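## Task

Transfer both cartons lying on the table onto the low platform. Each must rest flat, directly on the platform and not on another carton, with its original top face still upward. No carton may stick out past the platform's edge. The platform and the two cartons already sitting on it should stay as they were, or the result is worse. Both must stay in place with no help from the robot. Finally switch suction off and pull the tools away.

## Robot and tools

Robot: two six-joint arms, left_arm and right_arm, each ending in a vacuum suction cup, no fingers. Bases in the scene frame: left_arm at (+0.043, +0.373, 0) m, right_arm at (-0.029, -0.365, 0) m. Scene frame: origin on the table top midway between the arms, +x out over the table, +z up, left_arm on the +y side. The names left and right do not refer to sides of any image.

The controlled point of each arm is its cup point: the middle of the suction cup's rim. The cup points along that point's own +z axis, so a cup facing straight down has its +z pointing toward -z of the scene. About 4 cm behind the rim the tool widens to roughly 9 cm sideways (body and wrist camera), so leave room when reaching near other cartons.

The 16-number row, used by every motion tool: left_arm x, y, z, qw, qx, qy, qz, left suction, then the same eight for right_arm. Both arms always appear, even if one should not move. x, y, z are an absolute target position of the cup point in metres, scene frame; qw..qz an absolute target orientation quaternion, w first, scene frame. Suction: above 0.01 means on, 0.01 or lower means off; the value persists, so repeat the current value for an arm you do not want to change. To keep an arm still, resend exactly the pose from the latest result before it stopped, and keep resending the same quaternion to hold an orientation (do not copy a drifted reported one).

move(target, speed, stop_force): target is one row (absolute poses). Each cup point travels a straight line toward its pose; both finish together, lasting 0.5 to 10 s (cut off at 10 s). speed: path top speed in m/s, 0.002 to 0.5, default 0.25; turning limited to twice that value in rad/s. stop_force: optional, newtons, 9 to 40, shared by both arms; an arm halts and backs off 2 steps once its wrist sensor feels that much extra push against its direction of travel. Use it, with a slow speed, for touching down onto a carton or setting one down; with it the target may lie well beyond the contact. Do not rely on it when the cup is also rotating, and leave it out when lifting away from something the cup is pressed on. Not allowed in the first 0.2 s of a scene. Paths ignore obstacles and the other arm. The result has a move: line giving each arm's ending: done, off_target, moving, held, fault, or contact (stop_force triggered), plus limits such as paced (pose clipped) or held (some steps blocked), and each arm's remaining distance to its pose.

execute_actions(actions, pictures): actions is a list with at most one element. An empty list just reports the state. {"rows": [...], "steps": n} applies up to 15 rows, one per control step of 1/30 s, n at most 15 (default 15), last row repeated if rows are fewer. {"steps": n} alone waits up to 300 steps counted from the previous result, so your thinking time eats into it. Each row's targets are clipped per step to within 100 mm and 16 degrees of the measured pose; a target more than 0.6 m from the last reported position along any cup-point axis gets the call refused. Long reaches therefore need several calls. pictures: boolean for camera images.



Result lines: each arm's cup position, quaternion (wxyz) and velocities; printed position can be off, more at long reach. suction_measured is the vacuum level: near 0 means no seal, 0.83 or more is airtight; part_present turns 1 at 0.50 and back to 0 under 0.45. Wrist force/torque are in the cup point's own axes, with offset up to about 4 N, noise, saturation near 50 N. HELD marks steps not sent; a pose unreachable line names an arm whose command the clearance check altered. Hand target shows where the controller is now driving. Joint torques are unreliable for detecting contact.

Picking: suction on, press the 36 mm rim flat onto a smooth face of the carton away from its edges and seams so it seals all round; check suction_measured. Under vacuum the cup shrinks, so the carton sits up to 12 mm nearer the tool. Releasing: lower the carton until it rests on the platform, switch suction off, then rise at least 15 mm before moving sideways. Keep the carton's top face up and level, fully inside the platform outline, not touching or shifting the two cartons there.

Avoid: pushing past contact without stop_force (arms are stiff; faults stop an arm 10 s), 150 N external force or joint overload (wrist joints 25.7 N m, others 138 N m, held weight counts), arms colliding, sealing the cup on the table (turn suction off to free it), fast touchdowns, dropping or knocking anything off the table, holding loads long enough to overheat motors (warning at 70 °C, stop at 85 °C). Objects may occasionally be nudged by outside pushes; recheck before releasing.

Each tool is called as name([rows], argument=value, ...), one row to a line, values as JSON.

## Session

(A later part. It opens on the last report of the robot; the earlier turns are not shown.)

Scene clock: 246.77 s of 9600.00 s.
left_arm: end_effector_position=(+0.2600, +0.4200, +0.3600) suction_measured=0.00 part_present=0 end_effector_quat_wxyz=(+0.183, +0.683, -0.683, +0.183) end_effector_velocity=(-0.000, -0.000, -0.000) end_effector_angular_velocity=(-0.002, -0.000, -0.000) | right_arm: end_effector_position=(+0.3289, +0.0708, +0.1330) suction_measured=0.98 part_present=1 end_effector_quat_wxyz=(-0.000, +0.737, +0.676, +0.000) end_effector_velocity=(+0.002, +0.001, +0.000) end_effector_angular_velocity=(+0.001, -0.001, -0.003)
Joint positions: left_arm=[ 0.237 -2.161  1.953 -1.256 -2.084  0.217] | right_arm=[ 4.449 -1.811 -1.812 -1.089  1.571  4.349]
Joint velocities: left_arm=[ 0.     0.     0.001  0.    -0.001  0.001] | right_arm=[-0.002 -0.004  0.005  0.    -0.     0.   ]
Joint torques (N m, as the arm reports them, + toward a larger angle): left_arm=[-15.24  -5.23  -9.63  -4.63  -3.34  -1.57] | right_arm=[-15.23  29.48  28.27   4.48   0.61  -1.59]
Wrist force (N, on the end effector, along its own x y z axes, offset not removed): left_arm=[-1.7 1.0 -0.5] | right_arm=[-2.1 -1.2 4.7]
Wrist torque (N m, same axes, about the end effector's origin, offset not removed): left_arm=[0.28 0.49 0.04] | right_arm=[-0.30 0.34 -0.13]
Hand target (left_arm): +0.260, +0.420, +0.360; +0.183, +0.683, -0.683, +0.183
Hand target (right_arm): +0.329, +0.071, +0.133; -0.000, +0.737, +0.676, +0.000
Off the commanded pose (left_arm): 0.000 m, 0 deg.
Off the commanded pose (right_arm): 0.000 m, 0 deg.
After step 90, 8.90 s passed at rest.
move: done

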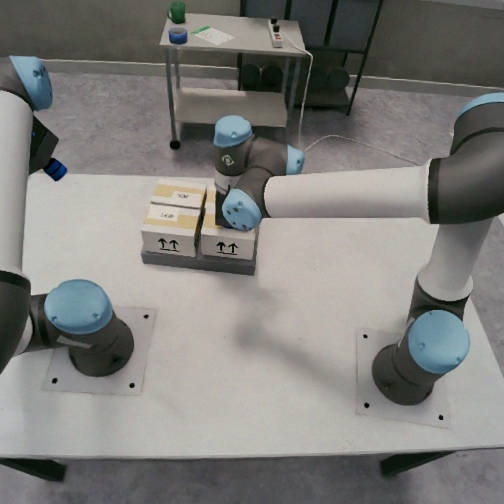

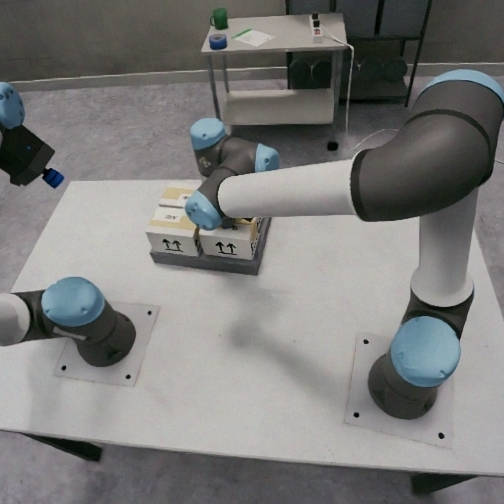

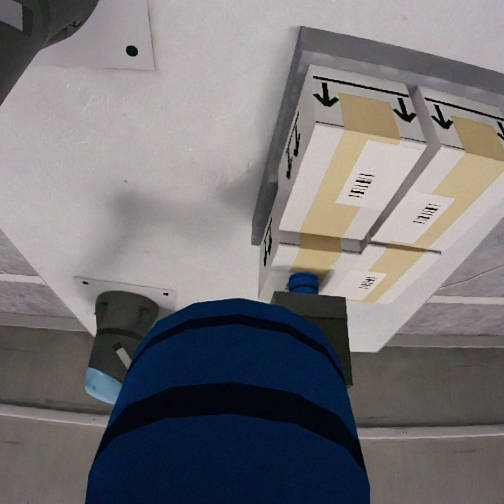

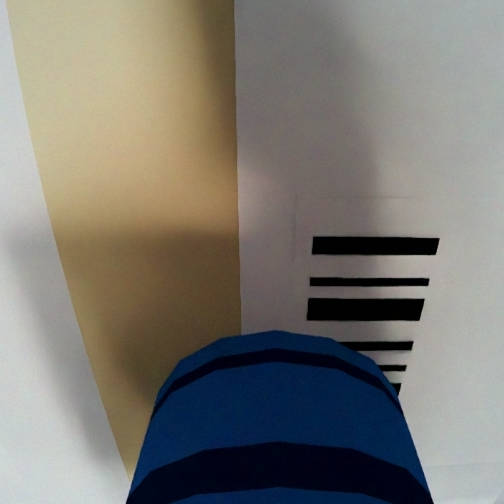

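move(target=[0.26,0.42,0.36,0.183,0.683,-0.683,0.183,0,0.326,0.079,0.130,0,0.737,0.676,0,1], speed=0.006, stop_force=9)

zoom_image(camera="cam_head_left", region=[130, 180, 290, 290])

zoom_image(camera="cam_head_right", region=[135, 180, 295, 290])

zoom_image(camera="cam_left_wrist", region=[220, 120, 420, 320])

Scene clock: 265.17 s of 9600.00 s.
left_arm: end_effector_position=(+0.2600, +0.4200, +0.3600) suction_measured=0.00 part_present=0 end_effector_quat_wxyz=(+0.183, +0.683, -0.683, +0.183) end_effector_velocity=(+0.000, -0.000, +0.000) end_effector_angular_velocity=(-0.001, -0.001, -0.001) | right_arm: end_effector_position=(+0.3260, +0.0789, +0.1300) suction_measured=0.98 part_present=1 end_effector_quat_wxyz=(-0.000, +0.737, +0.676, -0.000) end_effector_velocity=(+0.001, +0.000, -0.000) end_effector_angular_velocity=(-0.001, -0.001, -0.001)
Joint positions: left_arm=[ 0.237 -2.161  1.953 -1.256 -2.084  0.217] | right_arm=[ 4.46  -1.824 -1.804 -1.085  1.571  4.36 ]
Joint velocities: left_arm=[ 0.    -0.    -0.    -0.    -0.001  0.001] | right_arm=[-0.    -0.001  0.002 -0.    -0.001  0.001]
Joint torques (N m, as the arm reports them, + toward a larger angle): left_arm=[-14.72  -4.33  -9.46  -4.63  -3.35  -1.48] | right_arm=[15.25 29.04 30.04  5.66 -0.74  1.68]
Wrist force (N, on the end effector, along its own x y z axes, offset not removed): left_arm=[0.0 -0.8 0.4] | right_arm=[-0.4 -0.5 3.7]
Wrist torque (N m, same axes, about the end effector's origin, offset not removed): left_arm=[-0.06 0.15 0.11] | right_arm=[-0.14 0.07 -0.13]
Hand target (left_arm): +0.260, +0.420, +0.360; +0.183, +0.683, -0.683, +0.183
Hand target (right_arm): +0.326, +0.079, +0.130; +0.000, +0.737, +0.676, -0.000
Off the commanded pose (left_arm): 0.000 m, 0 deg.
Off the commanded pose (right_arm): 0.000 m, 0 deg.
After step 90, 13.67 s passed at rest.
move: done

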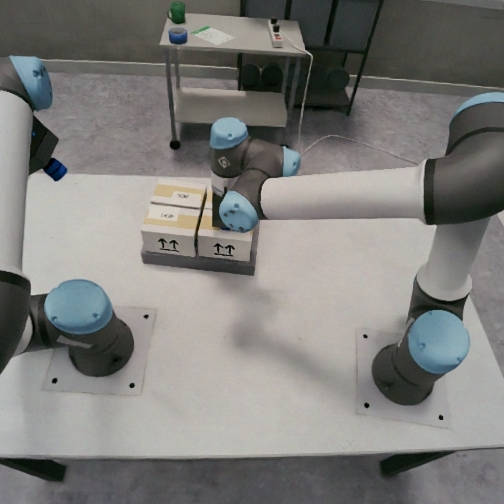

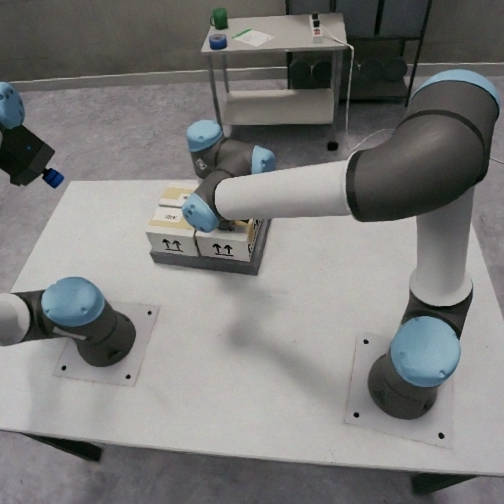

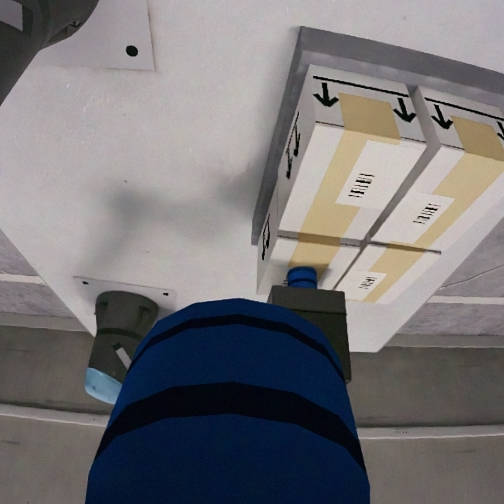

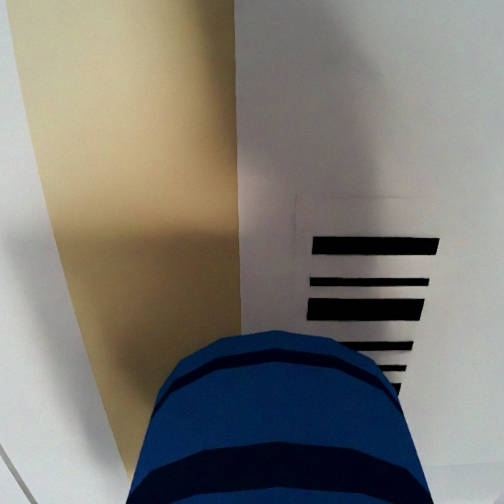

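Region (130, 180, 290, 290) of cam_head_left's 504x504 image, scaled by 3.150, with more detail than that image has; it fills the top 346 rows of this view, and the rest is white.

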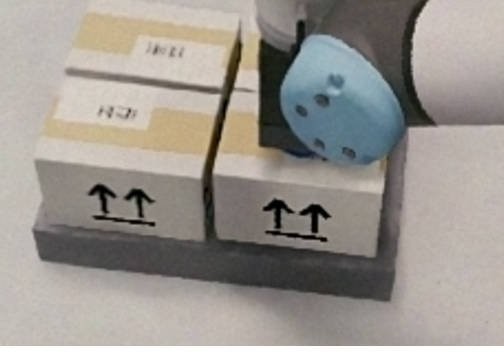

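Region (135, 180, 295, 290) of cam_head_right's 504x504 image, scaled by 3.150, with more detail than that image has; it fills the top 346 rows of this view, and the rest is white.

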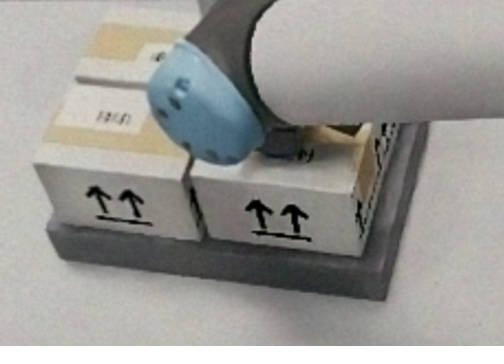

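Region (220, 120, 420, 320) of cam_left_wrist's 504x504 image, scaled by 2.520, with more detail than that image has.

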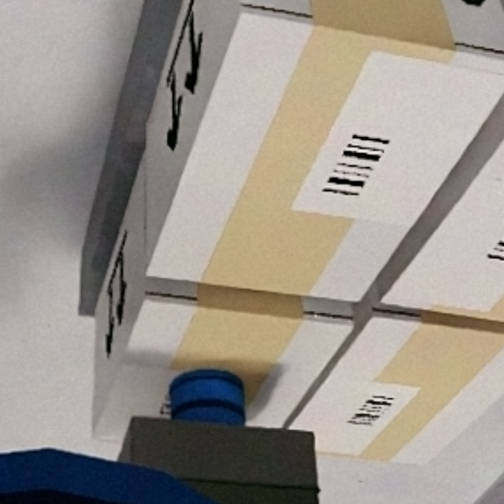

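Clear gaps all round. Lower.

move(target=[0.26,0.42,0.36,0.183,0.683,-0.683,0.183,0,0.326,0.079,0.09,0,0.737,0.676,0,1], speed=0.004, stop_force=9)

zoom_image(camera="cam_head_left", region=[130, 180, 290, 290])

zoom_image(camera="cam_head_right", region=[135, 180, 295, 290])

Scene clock: 272.80 s of 9600.00 s.
left_arm: end_effector_position=(+0.2600, +0.4200, +0.3600) suction_measured=0.00 part_present=0 end_effector_quat_wxyz=(+0.183, +0.683, -0.683, +0.183) end_effector_velocity=(+0.000, -0.000, +0.000) end_effector_angular_velocity=(-0.000, -0.001, -0.001) | right_arm: end_effector_position=(+0.3260, +0.0790, +0.1236) suction_measured=0.98 part_present=1 end_effector_quat_wxyz=(-0.000, +0.737, +0.676, +0.000) end_effector_velocity=(-0.001, -0.001, +0.001) end_effector_angular_velocity=(-0.003, +0.002, +0.000)
Joint positions: left_arm=[ 0.237 -2.161  1.953 -1.256 -2.084  0.217] | right_arm=[ 4.46  -1.832 -1.813 -1.068  1.571  4.361]
Joint velocities: left_arm=[-0.    -0.    -0.     0.    -0.     0.001] | right_arm=[ 0.001  0.002  0.002 -0.006  0.     0.   ]
Joint torques (N m, as the arm reports them, + toward a larger angle): left_arm=[-15.24  -4.42  -9.89  -4.59  -3.33  -1.56] | right_arm=[15.11 34.7  20.29 -1.3  -2.29  1.48]
Wrist force (N, on the end effector, along its own x y z axes, offset not removed): left_arm=[-1.0 -0.1 1.2] | right_arm=[-0.6 -0.7 -14.5]
Wrist torque (N m, same axes, about the end effector's origin, offset not removed): left_arm=[-0.03 0.26 0.08] | right_arm=[-0.21 0.06 -0.12]
Hand target (left_arm): +0.260, +0.420, +0.360; +0.183, +0.683, -0.683, +0.183
Hand target (right_arm): +0.326, +0.079, +0.124; -0.000, +0.737, +0.676, +0.000
Off the commanded pose (left_arm): 0.000 m, 0 deg.
Off the commanded pose (right_arm): 0.034 m, 0 deg.
After step 90, 2.70 s passed at rest.
move: contact (right_arm)

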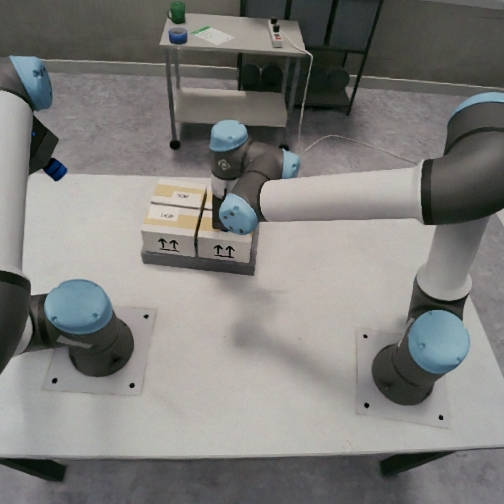

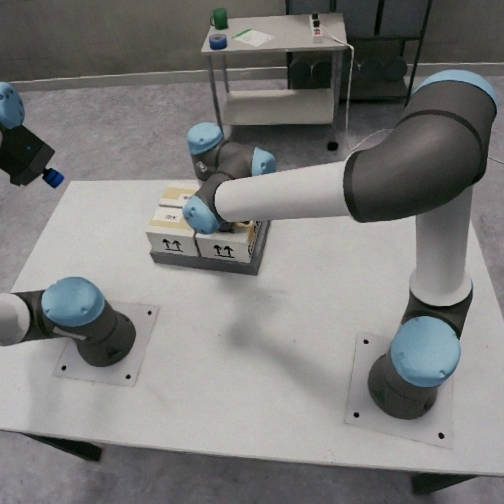

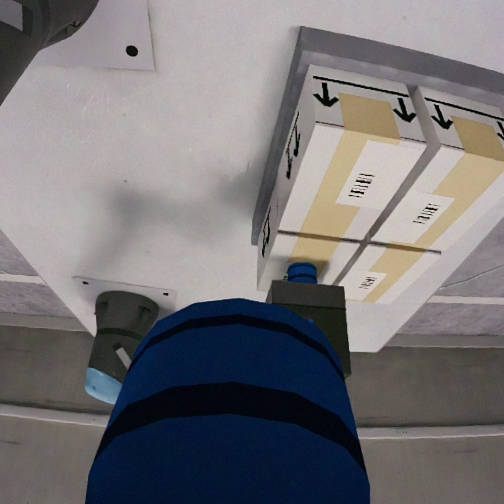

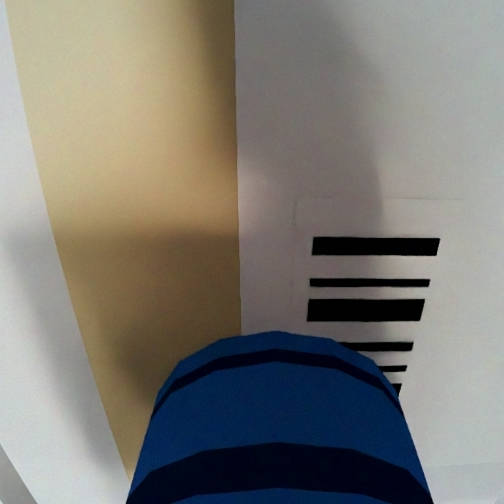

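Region (130, 180, 290, 290) of cam_head_left's 504x504 image, scaled by 3.150, with more detail than that image has; it fills the top 346 rows of this view, and the rest is white.

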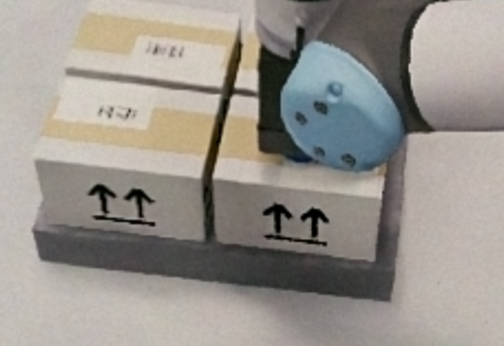

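Region (135, 180, 295, 290) of cam_head_right's 504x504 image, scaled by 3.150, with more detail than that image has; it fills the top 346 rows of this view, and the rest is white.

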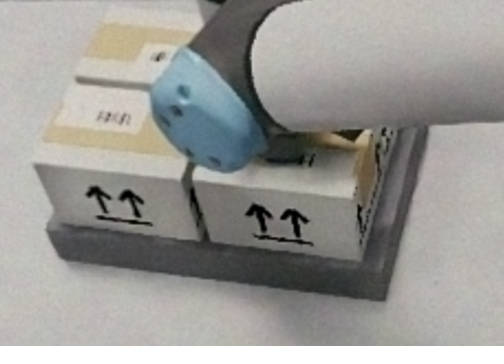

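execute_actions([
  {"rows":[[0.26,0.42,0.36,0.183,0.683,-0.683,0.183,0,0.326,0.079,0.126,0,0.737,0.676,0,0]],"steps":10},
], pictures=false)

move(target=[0.26,0.42,0.36,0.183,0.683,-0.683,0.183,0,0.326,0.079,0.19,0,0.737,0.676,0,0], speed=0.08)

move(target=[0.26,0.42,0.36,0.183,0.683,-0.683,0.183,0,0.33,-0.22,0.33,0,0.737,0.676,0,0])

zoom_image(camera="cam_head_left", region=[130, 175, 290, 290])

zoom_image(camera="cam_head_right", region=[135, 175, 295, 290])

Scene clock: 287.40 s of 9600.00 s.
left_arm: end_effector_position=(+0.2600, +0.4200, +0.3600) suction_measured=0.00 part_present=0 end_effector_quat_wxyz=(+0.183, +0.683, -0.683, +0.183) end_effector_velocity=(-0.000, +0.000, -0.000) end_effector_angular_velocity=(+0.001, +0.001, +0.001) | right_arm: end_effector_position=(+0.3260, +0.0790, +0.1259) suction_measured=0.00 part_present=0 end_effector_quat_wxyz=(-0.000, +0.737, +0.676, +0.000) end_effector_velocity=(-0.001, +0.001, +0.001) end_effector_angular_velocity=(-0.001, -0.000, +0.003)
Joint positions: left_arm=[ 0.237 -2.161  1.953 -1.256 -2.084  0.217] | right_arm=[ 4.46  -1.829 -1.809 -1.074  1.571  4.361]
Joint velocities: left_arm=[ 0.     0.     0.    -0.     0.001 -0.001] | right_arm=[ 0.002  0.001  0.002 -0.004 -0.001 -0.   ]
Joint torques (N m, as the arm reports them, + toward a larger angle): left_arm=[-14.93  -4.7   -9.76  -4.62  -3.37  -1.56] | right_arm=[13.84 32.64 22.4  -1.03 -1.22  1.54]
Wrist force (N, on the end effector, along its own x y z axes, offset not removed): left_arm=[-0.2 0.5 0.5] | right_arm=[1.0 -0.3 -10.3]
Wrist torque (N m, same axes, about the end effector's origin, offset not removed): left_arm=[0.12 0.14 0.15] | right_arm=[-0.14 -0.09 -0.07]
Hand target (left_arm): +0.260, +0.420, +0.360; +0.183, +0.683, -0.683, +0.183
Hand target (right_arm): +0.326, +0.079, +0.126; -0.000, +0.737, +0.676, +0.000
Off the commanded pose (left_arm): 0.000 m, 0 deg.
Off the commanded pose (right_arm): 0.000 m, 0 deg.
Steps of this call (steps 1 to 90: nothing new was sent; then 11.27 s passed at rest; steps 91 to 100: all 10 steps of this action). Readings (end_effector_position | what the end effector reports):
91: left_arm (+0.2600, +0.4200, +0.3600) | right_arm (+0.3260, +0.0790, +0.1239) | left_arm suction_measured=0.00 part_present=0 | right_arm suction_measured=0.59 part_present=1
92: left_arm (+0.2600, +0.4200, +0.3600) | right_arm (+0.3260, +0.0791, +0.1243) | left_arm suction_measured=0.00 part_present=0 | right_arm suction_measured=0.16 part_present=0
94: left_arm (+0.2600, +0.4200, +0.3600) | right_arm (+0.3261, +0.0791, +0.1252) | left_arm suction_measured=0.00 part_present=0 | right_arm suction_measured=0.00 part_present=0
98: left_arm (+0.2600, +0.4200, +0.3600) | right_arm (+0.3260, +0.0790, +0.1258) | left_arm suction_measured=0.00 part_present=0 | right_arm suction_measured=0.00 part_present=0
100: the state above

Scene clock: 288.83 s of 9600.00 s.
left_arm: end_effector_position=(+0.2600, +0.4200, +0.3600) suction_measured=0.00 part_present=0 end_effector_quat_wxyz=(+0.183, +0.683, -0.683, +0.183) end_effector_velocity=(+0.000, +0.000, +0.000) end_effector_angular_velocity=(+0.000, -0.001, -0.001) | right_arm: end_effector_position=(+0.3260, +0.0790, +0.1898) suction_measured=0.00 part_present=0 end_effector_quat_wxyz=(+0.000, +0.737, +0.676, +0.000) end_effector_velocity=(-0.000, -0.000, +0.001) end_effector_angular_velocity=(-0.002, +0.002, +0.000)
Joint positions: left_arm=[ 0.237 -2.161  1.953 -1.256 -2.084  0.217] | right_arm=[ 4.46  -1.767 -1.709 -1.236  1.571  4.361]
Joint velocities: left_arm=[ 0.    -0.    -0.     0.     0.     0.001] | right_arm=[ 0.     0.001  0.004 -0.007  0.001 -0.   ]
Joint torques (N m, as the arm reports them, + toward a larger angle): left_arm=[-15.3   -5.1   -9.91  -4.63  -3.31  -1.43] | right_arm=[ 8.67 40.13 30.2   0.1  -1.87  0.29]
Wrist force (N, on the end effector, along its own x y z axes, offset not removed): left_arm=[0.6 -2.1 -0.8] | right_arm=[0.9 -0.2 0.6]
Wrist torque (N m, same axes, about the end effector's origin, offset not removed): left_arm=[-0.33 0.16 0.16] | right_arm=[-0.04 -0.15 -0.17]
Hand target (left_arm): +0.260, +0.420, +0.360; +0.183, +0.683, -0.683, +0.183
Hand target (right_arm): +0.326, +0.079, +0.190; -0.000, +0.737, +0.676, +0.000
Off the commanded pose (left_arm): 0.000 m, 0 deg.
Off the commanded pose (right_arm): 0.000 m, 0 deg.
move: done

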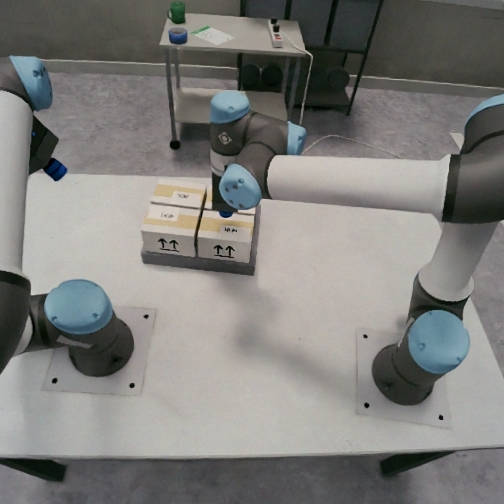

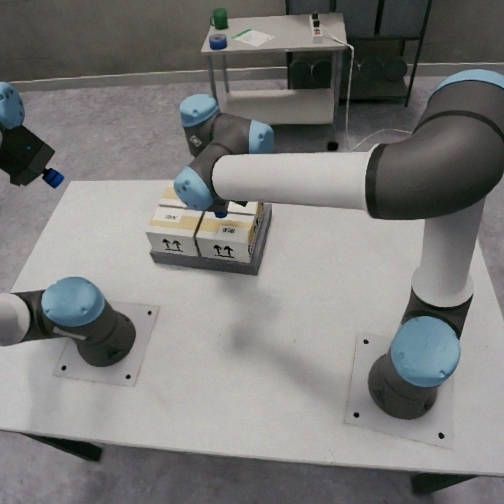

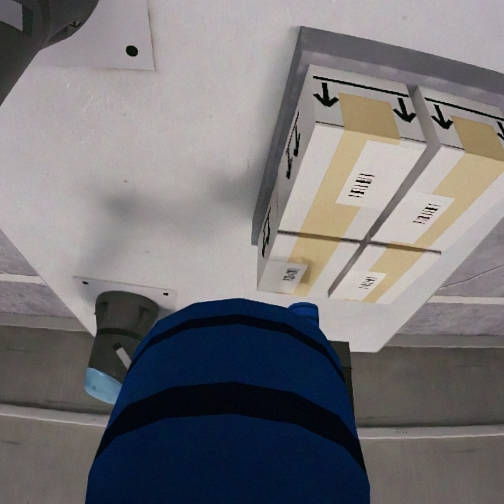

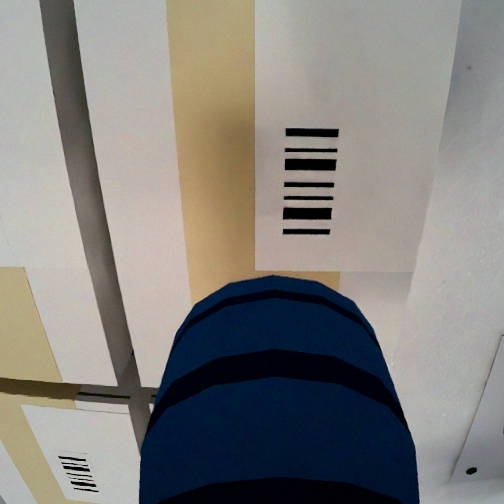

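Scene clock: 290.73 s of 9600.00 s.
left_arm: end_effector_position=(+0.2600, +0.4200, +0.3600) suction_measured=0.00 part_present=0 end_effector_quat_wxyz=(+0.183, +0.683, -0.683, +0.183) end_effector_velocity=(+0.000, +0.000, +0.000) end_effector_angular_velocity=(+0.001, -0.000, -0.001) | right_arm: end_effector_position=(+0.3301, -0.2197, +0.3300) suction_measured=0.00 part_present=0 end_effector_quat_wxyz=(-0.000, +0.737, +0.676, +0.000) end_effector_velocity=(-0.000, -0.002, +0.001) end_effector_angular_velocity=(-0.001, +0.002, +0.000)
Joint positions: left_arm=[ 0.237 -2.161  1.953 -1.256 -2.084  0.217] | right_arm=[ 4.063 -1.267 -1.817 -1.628  1.571  3.963]
Joint velocities: left_arm=[-0.    -0.    -0.     0.     0.001  0.   ] | right_arm=[-0.005  0.001  0.002 -0.005  0.    -0.005]
Joint torques (N m, as the arm reports them, + toward a larger angle): left_arm=[-14.56  -4.77  -9.89  -4.68  -3.25  -1.49] | right_arm=[-14.19  20.3   27.61   0.05   1.96  -2.1 ]
Wrist force (N, on the end effector, along its own x y z axes, offset not removed): left_arm=[-1.0 2.1 -2.6] | right_arm=[-0.1 -1.8 -1.3]
Wrist torque (N m, same axes, about the end effector's origin, offset not removed): left_arm=[0.36 0.22 0.16] | right_arm=[-0.31 0.03 -0.14]
Hand target (left_arm): +0.260, +0.420, +0.360; +0.183, +0.683, -0.683, +0.183
Hand target (right_arm): +0.330, -0.220, +0.330; -0.000, +0.737, +0.676, +0.000
Off the commanded pose (left_arm): 0.000 m, 0 deg.
Off the commanded pose (right_arm): 0.000 m, 0 deg.
move: done

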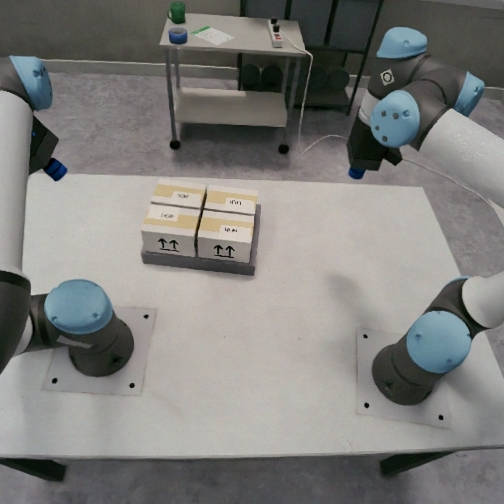

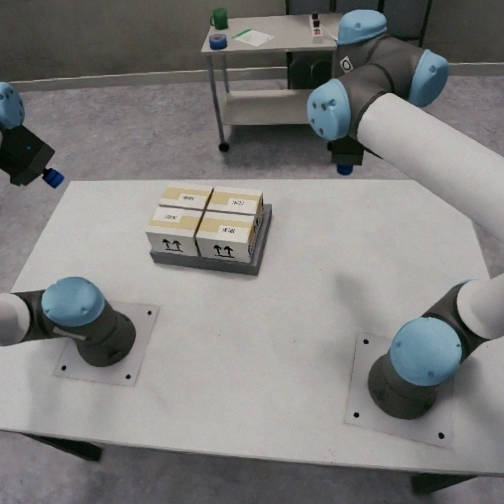

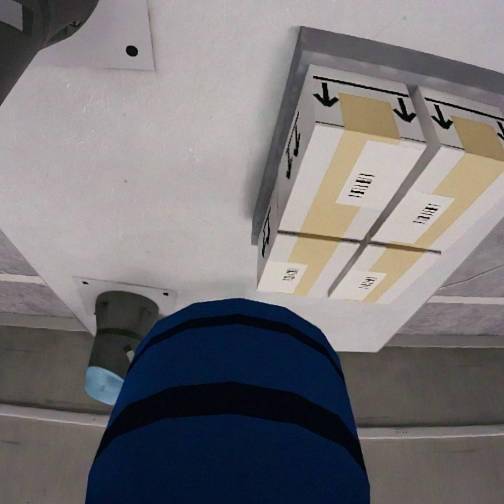

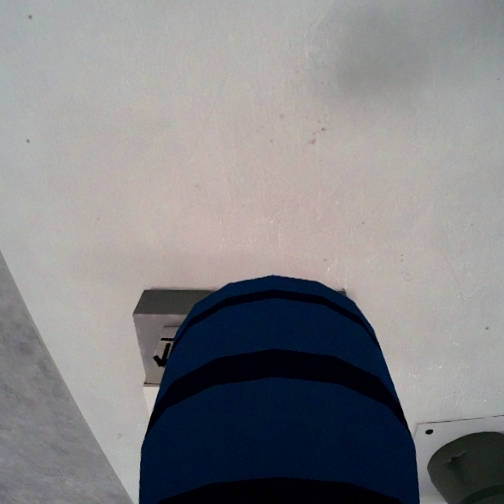

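Region (130, 175, 290, 290) of cam_head_left's 504x504 image, scaled by 3.150, with more detail than that image has; it fills the top 362 rows of this view, and the rest is white.

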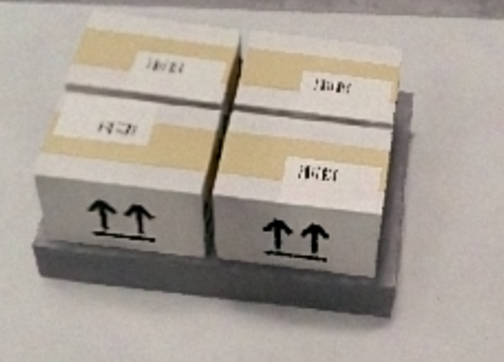

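Region (135, 175, 295, 290) of cam_head_right's 504x504 image, scaled by 3.150, with more detail than that image has; it fills the top 362 rows of this view, and the rest is white.

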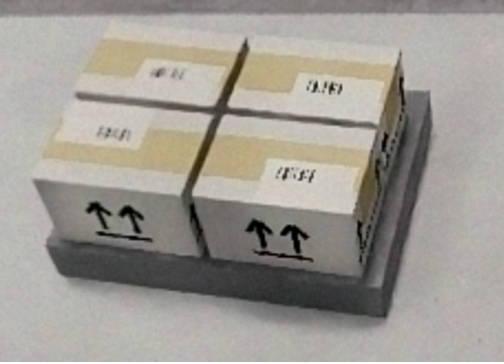

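All four are inside the platform's edges.

finished_scene(scene=2)

The scene is finished: the task was done.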